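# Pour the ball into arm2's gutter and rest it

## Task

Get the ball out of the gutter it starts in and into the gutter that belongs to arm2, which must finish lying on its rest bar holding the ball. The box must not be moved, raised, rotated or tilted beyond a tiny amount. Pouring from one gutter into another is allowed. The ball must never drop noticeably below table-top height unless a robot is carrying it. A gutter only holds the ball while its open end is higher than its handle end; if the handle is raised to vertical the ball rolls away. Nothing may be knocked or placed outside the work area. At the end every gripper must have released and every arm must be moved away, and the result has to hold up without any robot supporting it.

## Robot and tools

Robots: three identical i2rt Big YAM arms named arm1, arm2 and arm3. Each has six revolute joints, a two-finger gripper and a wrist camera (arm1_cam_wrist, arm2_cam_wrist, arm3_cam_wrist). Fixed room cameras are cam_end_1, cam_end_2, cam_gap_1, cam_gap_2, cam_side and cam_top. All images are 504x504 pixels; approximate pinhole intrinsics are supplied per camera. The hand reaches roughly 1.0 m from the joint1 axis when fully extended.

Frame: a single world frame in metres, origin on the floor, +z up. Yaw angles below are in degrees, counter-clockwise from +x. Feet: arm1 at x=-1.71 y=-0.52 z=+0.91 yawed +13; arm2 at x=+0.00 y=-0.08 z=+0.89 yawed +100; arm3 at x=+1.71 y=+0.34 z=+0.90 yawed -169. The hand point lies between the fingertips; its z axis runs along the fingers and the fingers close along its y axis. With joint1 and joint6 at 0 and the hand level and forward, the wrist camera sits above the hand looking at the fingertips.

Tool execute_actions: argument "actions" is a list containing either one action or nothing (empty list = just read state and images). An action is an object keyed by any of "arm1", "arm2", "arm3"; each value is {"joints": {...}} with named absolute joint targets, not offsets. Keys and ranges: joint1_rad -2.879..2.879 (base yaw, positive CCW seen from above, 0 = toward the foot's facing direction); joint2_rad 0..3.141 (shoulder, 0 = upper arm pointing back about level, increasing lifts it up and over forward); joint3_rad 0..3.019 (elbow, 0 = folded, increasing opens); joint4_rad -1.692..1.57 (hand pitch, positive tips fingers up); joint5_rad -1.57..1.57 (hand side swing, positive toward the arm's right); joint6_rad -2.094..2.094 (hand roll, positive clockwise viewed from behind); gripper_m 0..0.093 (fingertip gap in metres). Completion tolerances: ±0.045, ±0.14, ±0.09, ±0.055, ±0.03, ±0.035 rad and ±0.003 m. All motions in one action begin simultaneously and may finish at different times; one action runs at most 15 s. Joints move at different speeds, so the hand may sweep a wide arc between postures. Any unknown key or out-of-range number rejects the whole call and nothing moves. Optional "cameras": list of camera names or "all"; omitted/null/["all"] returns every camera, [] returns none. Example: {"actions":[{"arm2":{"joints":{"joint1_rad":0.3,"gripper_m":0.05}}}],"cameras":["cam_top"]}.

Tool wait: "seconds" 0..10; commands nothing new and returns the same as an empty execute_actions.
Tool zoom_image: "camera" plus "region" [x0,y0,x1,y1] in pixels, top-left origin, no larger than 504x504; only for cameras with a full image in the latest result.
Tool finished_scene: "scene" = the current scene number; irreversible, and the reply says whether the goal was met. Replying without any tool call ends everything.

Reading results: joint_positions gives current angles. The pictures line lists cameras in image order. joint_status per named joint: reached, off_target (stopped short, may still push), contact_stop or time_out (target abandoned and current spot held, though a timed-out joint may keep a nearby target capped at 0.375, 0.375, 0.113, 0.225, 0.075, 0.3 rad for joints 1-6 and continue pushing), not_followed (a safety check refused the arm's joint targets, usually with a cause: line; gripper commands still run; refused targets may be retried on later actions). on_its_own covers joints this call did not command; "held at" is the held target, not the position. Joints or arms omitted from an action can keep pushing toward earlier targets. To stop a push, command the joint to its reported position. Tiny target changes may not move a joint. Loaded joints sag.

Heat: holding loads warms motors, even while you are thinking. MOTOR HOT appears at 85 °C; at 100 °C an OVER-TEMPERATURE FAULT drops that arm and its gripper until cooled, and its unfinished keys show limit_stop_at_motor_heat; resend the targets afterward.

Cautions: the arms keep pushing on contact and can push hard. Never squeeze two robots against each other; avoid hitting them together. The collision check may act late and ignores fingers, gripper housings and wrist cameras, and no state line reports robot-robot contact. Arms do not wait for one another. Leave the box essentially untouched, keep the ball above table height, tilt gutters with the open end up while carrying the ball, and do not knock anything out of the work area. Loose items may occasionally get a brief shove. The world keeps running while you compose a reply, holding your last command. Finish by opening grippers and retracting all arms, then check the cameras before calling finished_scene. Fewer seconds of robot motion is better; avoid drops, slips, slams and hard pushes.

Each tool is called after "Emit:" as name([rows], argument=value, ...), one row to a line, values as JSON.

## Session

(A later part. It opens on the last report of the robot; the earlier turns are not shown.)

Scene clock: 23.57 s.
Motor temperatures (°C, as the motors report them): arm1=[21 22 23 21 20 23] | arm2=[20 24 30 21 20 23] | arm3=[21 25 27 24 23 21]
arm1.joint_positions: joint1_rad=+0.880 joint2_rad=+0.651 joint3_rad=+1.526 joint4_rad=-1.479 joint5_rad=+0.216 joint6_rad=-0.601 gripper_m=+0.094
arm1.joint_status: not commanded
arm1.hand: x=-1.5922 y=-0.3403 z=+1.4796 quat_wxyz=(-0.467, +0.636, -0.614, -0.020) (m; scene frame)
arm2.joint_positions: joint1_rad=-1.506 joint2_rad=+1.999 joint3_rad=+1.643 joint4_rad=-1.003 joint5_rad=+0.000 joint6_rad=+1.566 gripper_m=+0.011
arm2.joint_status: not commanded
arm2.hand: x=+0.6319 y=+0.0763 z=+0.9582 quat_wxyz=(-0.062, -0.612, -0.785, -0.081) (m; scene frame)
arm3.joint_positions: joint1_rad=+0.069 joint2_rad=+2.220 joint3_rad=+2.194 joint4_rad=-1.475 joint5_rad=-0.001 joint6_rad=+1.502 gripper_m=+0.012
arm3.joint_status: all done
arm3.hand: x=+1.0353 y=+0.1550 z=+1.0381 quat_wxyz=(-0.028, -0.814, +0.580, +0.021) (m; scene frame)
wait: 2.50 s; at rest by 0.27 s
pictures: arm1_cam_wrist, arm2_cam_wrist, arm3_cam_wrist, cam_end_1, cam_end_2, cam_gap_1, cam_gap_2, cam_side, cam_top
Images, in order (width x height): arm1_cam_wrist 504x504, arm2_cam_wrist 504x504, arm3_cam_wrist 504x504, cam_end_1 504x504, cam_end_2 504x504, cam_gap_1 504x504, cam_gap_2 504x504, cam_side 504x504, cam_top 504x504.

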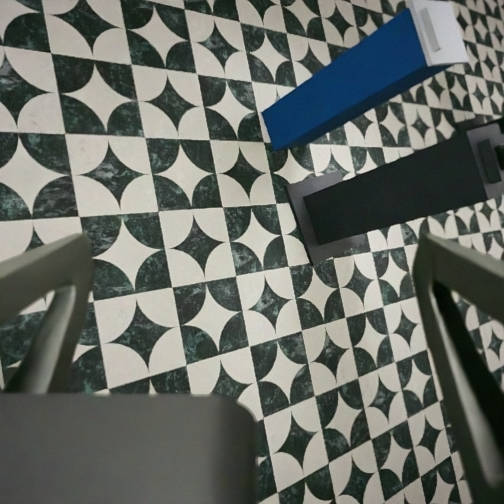

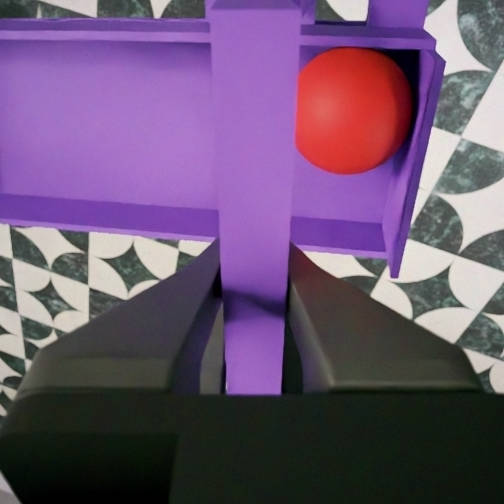

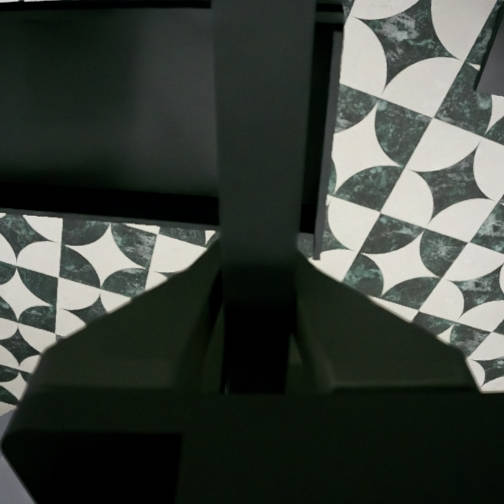

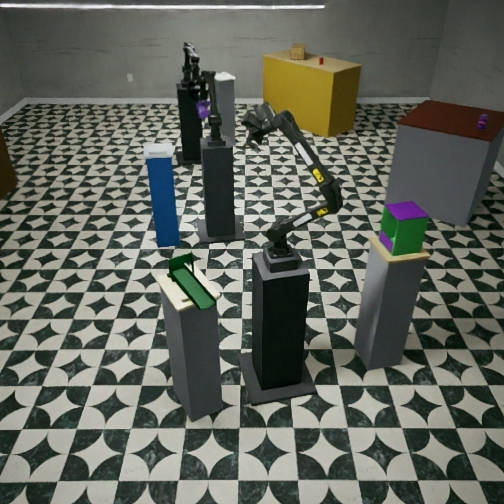

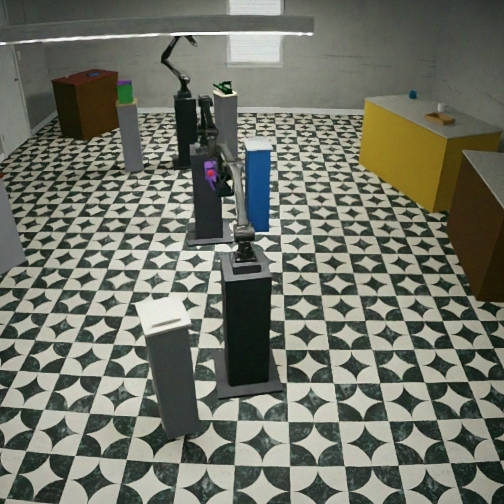

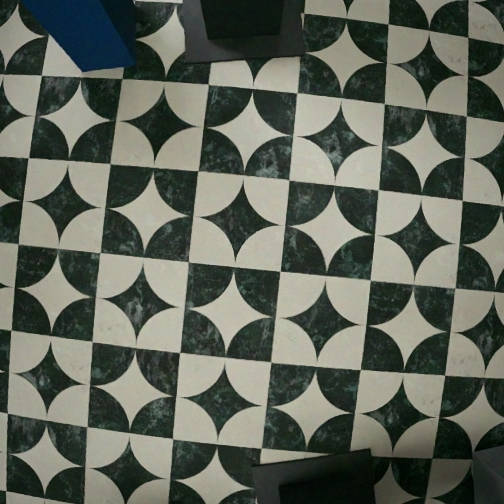

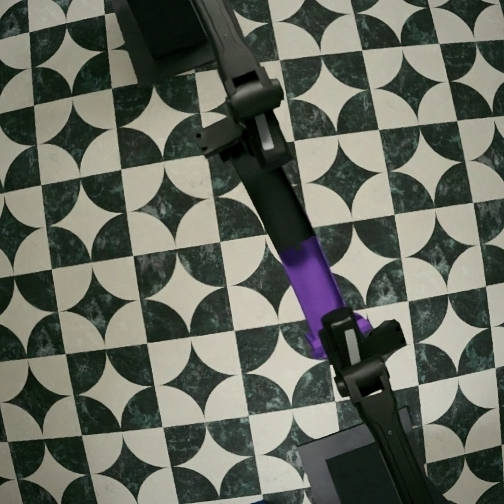

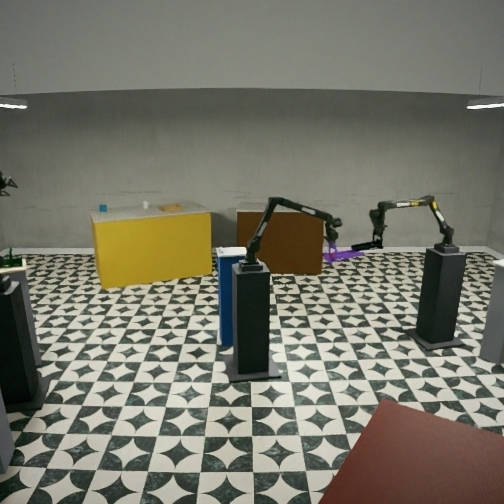

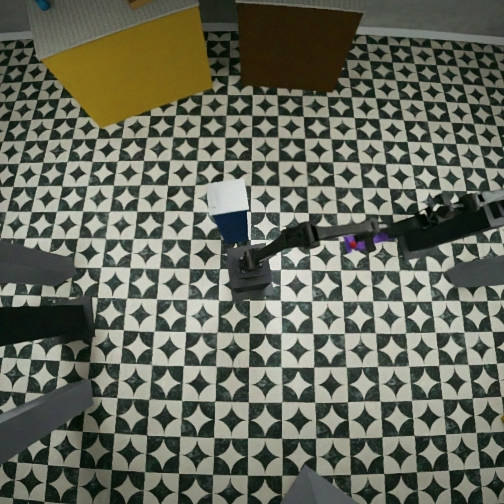

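Emit:
execute_actions([
  {"arm3":{"joints":{"joint2_rad":2.0}}},
], cameras=[])

Emit:
execute_actions([
  {"arm3":{"joints":{"joint1_rad":1.0,"joint2_rad":1.775,"joint3_rad":1.75,"joint5_rad":-0.19,"joint6_rad":0.9}},"arm2":{"joints":{"joint1_rad":-1.05,"joint2_rad":1.84,"joint5_rad":-0.2,"joint6_rad":1.05}}},
], cameras=["arm2_cam_wrist"])

Emit:
execute_actions([
  {"arm3":{"joints":{"joint1_rad":2.025,"joint6_rad":0.175}},"arm2":{"joints":{"joint1_rad":-0.55,"joint2_rad":1.66,"joint3_rad":1.47,"joint4_rad":-1.16,"joint5_rad":-0.35,"joint6_rad":0.5}}},
], cameras=["arm2_cam_wrist"])

Emit:
execute_actions([
  {"arm3":{"joints":{"joint3_rad":1.36,"joint4_rad":-1.07}},"arm2":{"joints":{"joint1_rad":-0.035,"joint4_rad":-1.36,"joint5_rad":-0.4,"joint6_rad":-0.045}}},
], cameras=["arm2_cam_wrist"])

Emit:
execute_actions([
  {"arm2":{"joints":{"joint3_rad":1.2,"joint4_rad":-1.07,"joint5_rad":-0.2}}},
], cameras=["arm2_cam_wrist","cam_end_2"])

Scene clock: 25.87 s.
Motor temperatures (°C, as the motors report them): arm1=[21 22 23 21 20 23] | arm2=[20 24 31 21 20 23] | arm3=[21 25 27 24 23 21]
arm1.joint_positions: joint1_rad=+0.880 joint2_rad=+0.651 joint3_rad=+1.526 joint4_rad=-1.479 joint5_rad=+0.216 joint6_rad=-0.601 gripper_m=+0.094
arm1.joint_status: not commanded
arm1.hand: x=-1.5922 y=-0.3403 z=+1.4796 quat_wxyz=(-0.467, +0.636, -0.614, -0.020) (m; scene frame)
arm2.joint_positions: joint1_rad=-1.506 joint2_rad=+1.999 joint3_rad=+1.643 joint4_rad=-1.003 joint5_rad=+0.000 joint6_rad=+1.566 gripper_m=+0.011
arm2.joint_status: not commanded
arm2.hand: x=+0.6319 y=+0.0763 z=+0.9582 quat_wxyz=(-0.062, -0.612, -0.785, -0.081) (m; scene frame)
arm3.joint_positions: joint1_rad=+0.069 joint2_rad=+2.020 joint3_rad=+2.224 joint4_rad=-1.476 joint5_rad=-0.001 joint6_rad=+1.502 gripper_m=+0.012
arm3.joint_status: all done
arm3.hand: x=+1.0449 y=+0.1580 z=+1.1874 quat_wxyz=(-0.117, -0.805, +0.574, +0.094) (m; scene frame)
pictures: none
No camera images: the call's "cameras" was empty. Leave "cameras" out to get every camera's image.

Scene clock: 27.63 s.
Motor temperatures (°C, as the motors report them): arm1=[21 22 23 21 20 23] | arm2=[20 24 31 21 20 23] | arm3=[21 25 27 24 23 21]
arm1.joint_positions: joint1_rad=+0.880 joint2_rad=+0.651 joint3_rad=+1.526 joint4_rad=-1.479 joint5_rad=+0.216 joint6_rad=-0.601 gripper_m=+0.094
arm1.joint_status: not commanded
arm1.hand: x=-1.5922 y=-0.3403 z=+1.4796 quat_wxyz=(-0.467, +0.636, -0.614, -0.020) (m; scene frame)
arm2.joint_positions: joint1_rad=-1.054 joint2_rad=+1.858 joint3_rad=+1.652 joint4_rad=-1.004 joint5_rad=-0.196 joint6_rad=+1.067 gripper_m=+0.011
arm2.joint_status: all done
arm2.hand: x=+0.4827 y=+0.3638 z=+1.0558 quat_wxyz=(-0.036, -0.165, -0.965, -0.199) (m; scene frame)
arm3.joint_positions: joint1_rad=+1.012 joint2_rad=+1.806 joint3_rad=+1.725 joint4_rad=-1.476 joint5_rad=-0.190 joint6_rad=+0.914 gripper_m=+0.012
arm3.joint_status: all done
arm3.hand: x=+1.5451 y=-0.1964 z=+1.1126 quat_wxyz=(-0.054, -0.985, -0.146, -0.079) (m; scene frame)
pictures: arm2_cam_wrist
Images, in order (width x height): arm2_cam_wrist 504x504.

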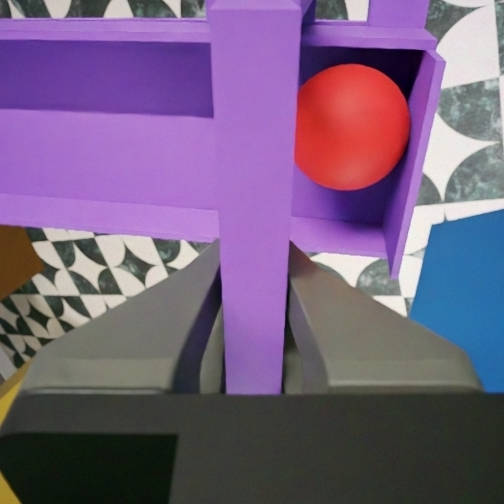

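Scene clock: 29.30 s.
Motor temperatures (°C, as the motors report them): arm1=[21 22 23 21 20 23] | arm2=[20 24 31 21 20 23] | arm3=[21 25 27 24 23 21]
arm1.joint_positions: joint1_rad=+0.880 joint2_rad=+0.651 joint3_rad=+1.526 joint4_rad=-1.479 joint5_rad=+0.216 joint6_rad=-0.601 gripper_m=+0.094
arm1.joint_status: not commanded
arm1.hand: x=-1.5922 y=-0.3403 z=+1.4796 quat_wxyz=(-0.467, +0.636, -0.614, -0.020) (m; scene frame)
arm2.joint_positions: joint1_rad=-0.552 joint2_rad=+1.688 joint3_rad=+1.457 joint4_rad=-1.160 joint5_rad=-0.344 joint6_rad=+0.517 gripper_m=+0.011
arm2.joint_status: all done
arm2.hand: x=+0.1481 y=+0.4510 z=+1.0681 quat_wxyz=(+0.073, +0.341, -0.920, -0.180) (m; scene frame)
arm3.joint_positions: joint1_rad=+2.037 joint2_rad=+1.806 joint3_rad=+1.725 joint4_rad=-1.476 joint5_rad=-0.189 joint6_rad=+0.189 gripper_m=+0.012
arm3.joint_status: all done
arm3.hand: x=+2.0837 y=-0.0845 z=+1.1121 quat_wxyz=(-0.040, -0.519, -0.849, -0.085) (m; scene frame)
pictures: arm2_cam_wrist
Images, in order (width x height): arm2_cam_wrist 504x504.

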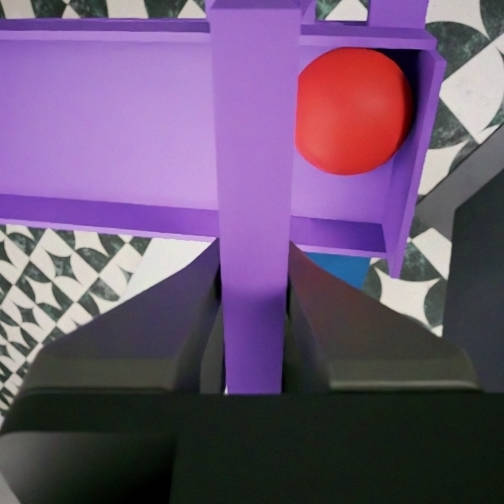

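Scene clock: 30.83 s.
Motor temperatures (°C, as the motors report them): arm1=[21 22 23 21 20 23] | arm2=[20 24 31 21 20 23] | arm3=[21 25 27 24 23 21]
arm1.joint_positions: joint1_rad=+0.880 joint2_rad=+0.651 joint3_rad=+1.526 joint4_rad=-1.479 joint5_rad=+0.216 joint6_rad=-0.601 gripper_m=+0.094
arm1.joint_status: not commanded
arm1.hand: x=-1.5922 y=-0.3403 z=+1.4796 quat_wxyz=(-0.467, +0.636, -0.614, -0.020) (m; scene frame)
arm2.joint_positions: joint1_rad=-0.036 joint2_rad=+1.688 joint3_rad=+1.457 joint4_rad=-1.355 joint5_rad=-0.394 joint6_rad=-0.028 gripper_m=+0.011
arm2.joint_status: all done
arm2.hand: x=-0.1346 y=+0.4079 z=+1.0692 quat_wxyz=(+0.153, +0.748, -0.633, -0.128) (m; scene frame)
arm3.joint_positions: joint1_rad=+2.037 joint2_rad=+1.796 joint3_rad=+1.338 joint4_rad=-1.088 joint5_rad=-0.188 joint6_rad=+0.184 gripper_m=+0.012
arm3.joint_status: all done
arm3.hand: x=+2.0596 y=-0.0542 z=+0.9754 quat_wxyz=(-0.045, -0.517, -0.851, -0.082) (m; scene frame)
pictures: arm2_cam_wrist
Images, in order (width x height): arm2_cam_wrist 504x504.

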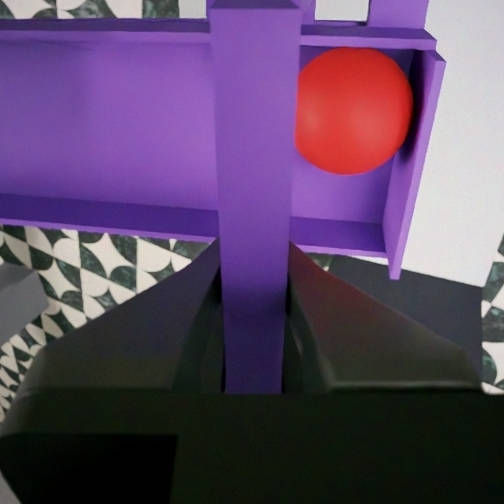

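Scene clock: 31.87 s.
Motor temperatures (°C, as the motors report them): arm1=[21 22 23 21 20 23] | arm2=[20 24 31 21 20 23] | arm3=[21 25 27 24 23 21]
arm1.joint_positions: joint1_rad=+0.880 joint2_rad=+0.651 joint3_rad=+1.526 joint4_rad=-1.479 joint5_rad=+0.216 joint6_rad=-0.601 gripper_m=+0.094
arm1.joint_status: not commanded
arm1.hand: x=-1.5922 y=-0.3403 z=+1.4796 quat_wxyz=(-0.467, +0.636, -0.614, -0.020) (m; scene frame)
arm2.joint_positions: joint1_rad=-0.036 joint2_rad=+1.681 joint3_rad=+1.178 joint4_rad=-1.079 joint5_rad=-0.197 joint6_rad=-0.030 gripper_m=+0.011
arm2.joint_status: all done
arm2.hand: x=-0.0978 y=+0.3743 z=+0.9635 quat_wxyz=(+0.078, +0.761, -0.641, -0.065) (m; scene frame)
arm3.joint_positions: joint1_rad=+2.037 joint2_rad=+1.796 joint3_rad=+1.338 joint4_rad=-1.088 joint5_rad=-0.188 joint6_rad=+0.184 gripper_m=+0.012
arm3.joint_status: not commanded
arm3.hand: x=+2.0596 y=-0.0542 z=+0.9754 quat_wxyz=(-0.045, -0.517, -0.851, -0.082) (m; scene frame)
pictures: arm2_cam_wrist, cam_end_2
Images, in order (width x height): arm2_cam_wrist 504x504, cam_end_2 504x504.

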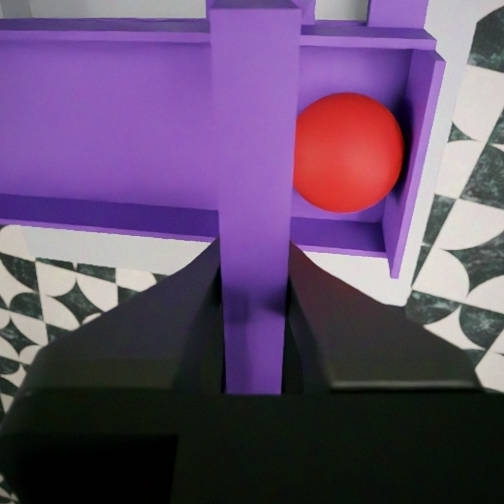

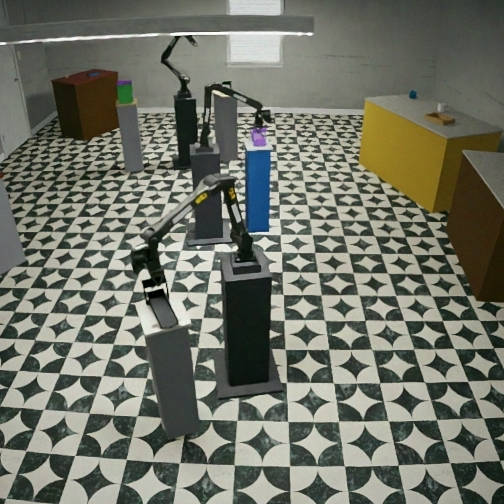

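Emit:
execute_actions([
  {"arm2":{"joints":{"joint3_rad":1.16,"joint4_rad":-1.03}},"arm3":{"joints":{"joint3_rad":1.305,"joint4_rad":-1.005}}},
], cameras=[])

Emit:
execute_actions([
  {"arm2":{"joints":{"gripper_m":0.05}},"arm3":{"joints":{"gripper_m":0.05}}},
], cameras=[])

Emit:
execute_actions([
  {"arm2":{"joints":{"joint3_rad":1.6,"joint4_rad":-1.45}},"arm3":{"joints":{"joint3_rad":1.75,"joint4_rad":-1.45}}},
], cameras=["arm2_cam_wrist","cam_end_2"])

Scene clock: 33.07 s.
Motor temperatures (°C, as the motors report them): arm1=[21 22 23 21 20 23] | arm2=[20 24 31 21 20 23] | arm3=[21 25 27 24 23 21]
arm1.joint_positions: joint1_rad=+0.880 joint2_rad=+0.651 joint3_rad=+1.526 joint4_rad=-1.479 joint5_rad=+0.216 joint6_rad=-0.601 gripper_m=+0.094
arm1.joint_status: not commanded
arm1.hand: x=-1.5922 y=-0.3403 z=+1.4796 quat_wxyz=(-0.467, +0.636, -0.614, -0.020) (m; scene frame)
arm2.joint_positions: joint1_rad=-0.036 joint2_rad=+1.681 joint3_rad=+1.151 joint4_rad=-1.041 joint5_rad=-0.197 joint6_rad=-0.030 gripper_m=+0.011
arm2.joint_status: all done
arm2.hand: x=-0.0975 y=+0.3717 z=+0.9542 quat_wxyz=(+0.075, +0.761, -0.640, -0.069) (m; scene frame)
arm3.joint_positions: joint1_rad=+2.037 joint2_rad=+1.795 joint3_rad=+1.291 joint4_rad=-1.024 joint5_rad=-0.188 joint6_rad=+0.184 gripper_m=+0.012
arm3.joint_status: all done
arm3.hand: x=+2.0569 y=-0.0514 z=+0.9602 quat_wxyz=(-0.054, -0.516, -0.851, -0.079) (m; scene frame)
pictures: none
No camera images: the call's "cameras" was empty. Leave "cameras" out to get every camera's image.

Scene clock: 33.67 s.
Motor temperatures (°C, as the motors report them): arm1=[21 22 23 21 20 23] | arm2=[20 24 31 21 20 23] | arm3=[21 25 27 24 23 21]
arm1.joint_positions: joint1_rad=+0.880 joint2_rad=+0.651 joint3_rad=+1.526 joint4_rad=-1.479 joint5_rad=+0.216 joint6_rad=-0.601 gripper_m=+0.094
arm1.joint_status: not commanded
arm1.hand: x=-1.5922 y=-0.3403 z=+1.4796 quat_wxyz=(-0.467, +0.636, -0.614, -0.020) (m; scene frame)
arm2.joint_positions: joint1_rad=-0.036 joint2_rad=+1.681 joint3_rad=+1.151 joint4_rad=-1.039 joint5_rad=-0.198 joint6_rad=-0.030 gripper_m=+0.050
arm2.joint_status: all done
arm2.hand: x=-0.0976 y=+0.3719 z=+0.9542 quat_wxyz=(+0.075, +0.761, -0.640, -0.069) (m; scene frame)
arm3.joint_positions: joint1_rad=+2.037 joint2_rad=+1.795 joint3_rad=+1.291 joint4_rad=-1.022 joint5_rad=-0.188 joint6_rad=+0.184 gripper_m=+0.050
arm3.joint_status: all done
arm3.hand: x=+2.0572 y=-0.0518 z=+0.9604 quat_wxyz=(-0.055, -0.516, -0.851, -0.079) (m; scene frame)
pictures: none
No camera images: the call's "cameras" was empty. Leave "cameras" out to get every camera's image.

Scene clock: 34.97 s.
Motor temperatures (°C, as the motors report them): arm1=[21 22 23 21 20 23] | arm2=[20 24 31 21 20 23] | arm3=[21 25 27 24 23 21]
arm1.joint_positions: joint1_rad=+0.880 joint2_rad=+0.651 joint3_rad=+1.526 joint4_rad=-1.479 joint5_rad=+0.216 joint6_rad=-0.601 gripper_m=+0.094
arm1.joint_status: not commanded
arm1.hand: x=-1.5922 y=-0.3403 z=+1.4796 quat_wxyz=(-0.467, +0.636, -0.614, -0.020) (m; scene frame)
arm2.joint_positions: joint1_rad=-0.036 joint2_rad=+1.662 joint3_rad=+1.557 joint4_rad=-1.443 joint5_rad=-0.198 joint6_rad=-0.030 gripper_m=+0.050
arm2.joint_status: all done
arm2.hand: x=-0.1035 y=+0.4197 z=+1.1095 quat_wxyz=(+0.068, +0.762, -0.639, -0.077) (m; scene frame)
arm3.joint_positions: joint1_rad=+2.037 joint2_rad=+1.775 joint3_rad=+1.713 joint4_rad=-1.435 joint5_rad=-0.188 joint6_rad=+0.184 gripper_m=+0.050
arm3.joint_status: all done
arm3.hand: x=+2.0857 y=-0.0880 z=+1.1246 quat_wxyz=(-0.068, -0.515, -0.851, -0.073) (m; scene frame)
pictures: arm2_cam_wrist, cam_end_2
Images, in order (width x height): arm2_cam_wrist 504x504, cam_end_2 504x504.

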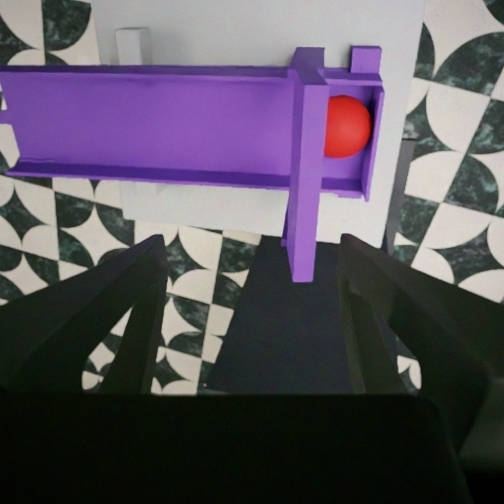

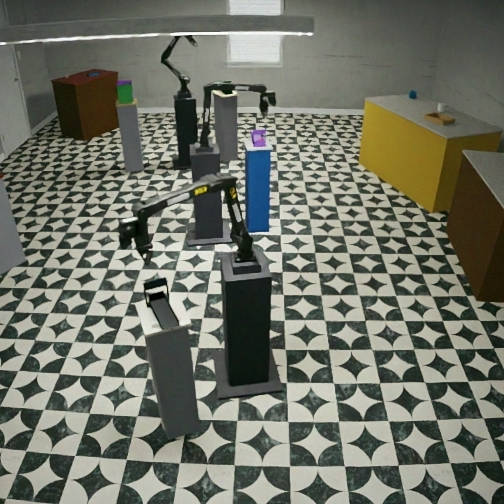

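Emit:
finished_scene(scene=2)

The scene is finished: the task was done.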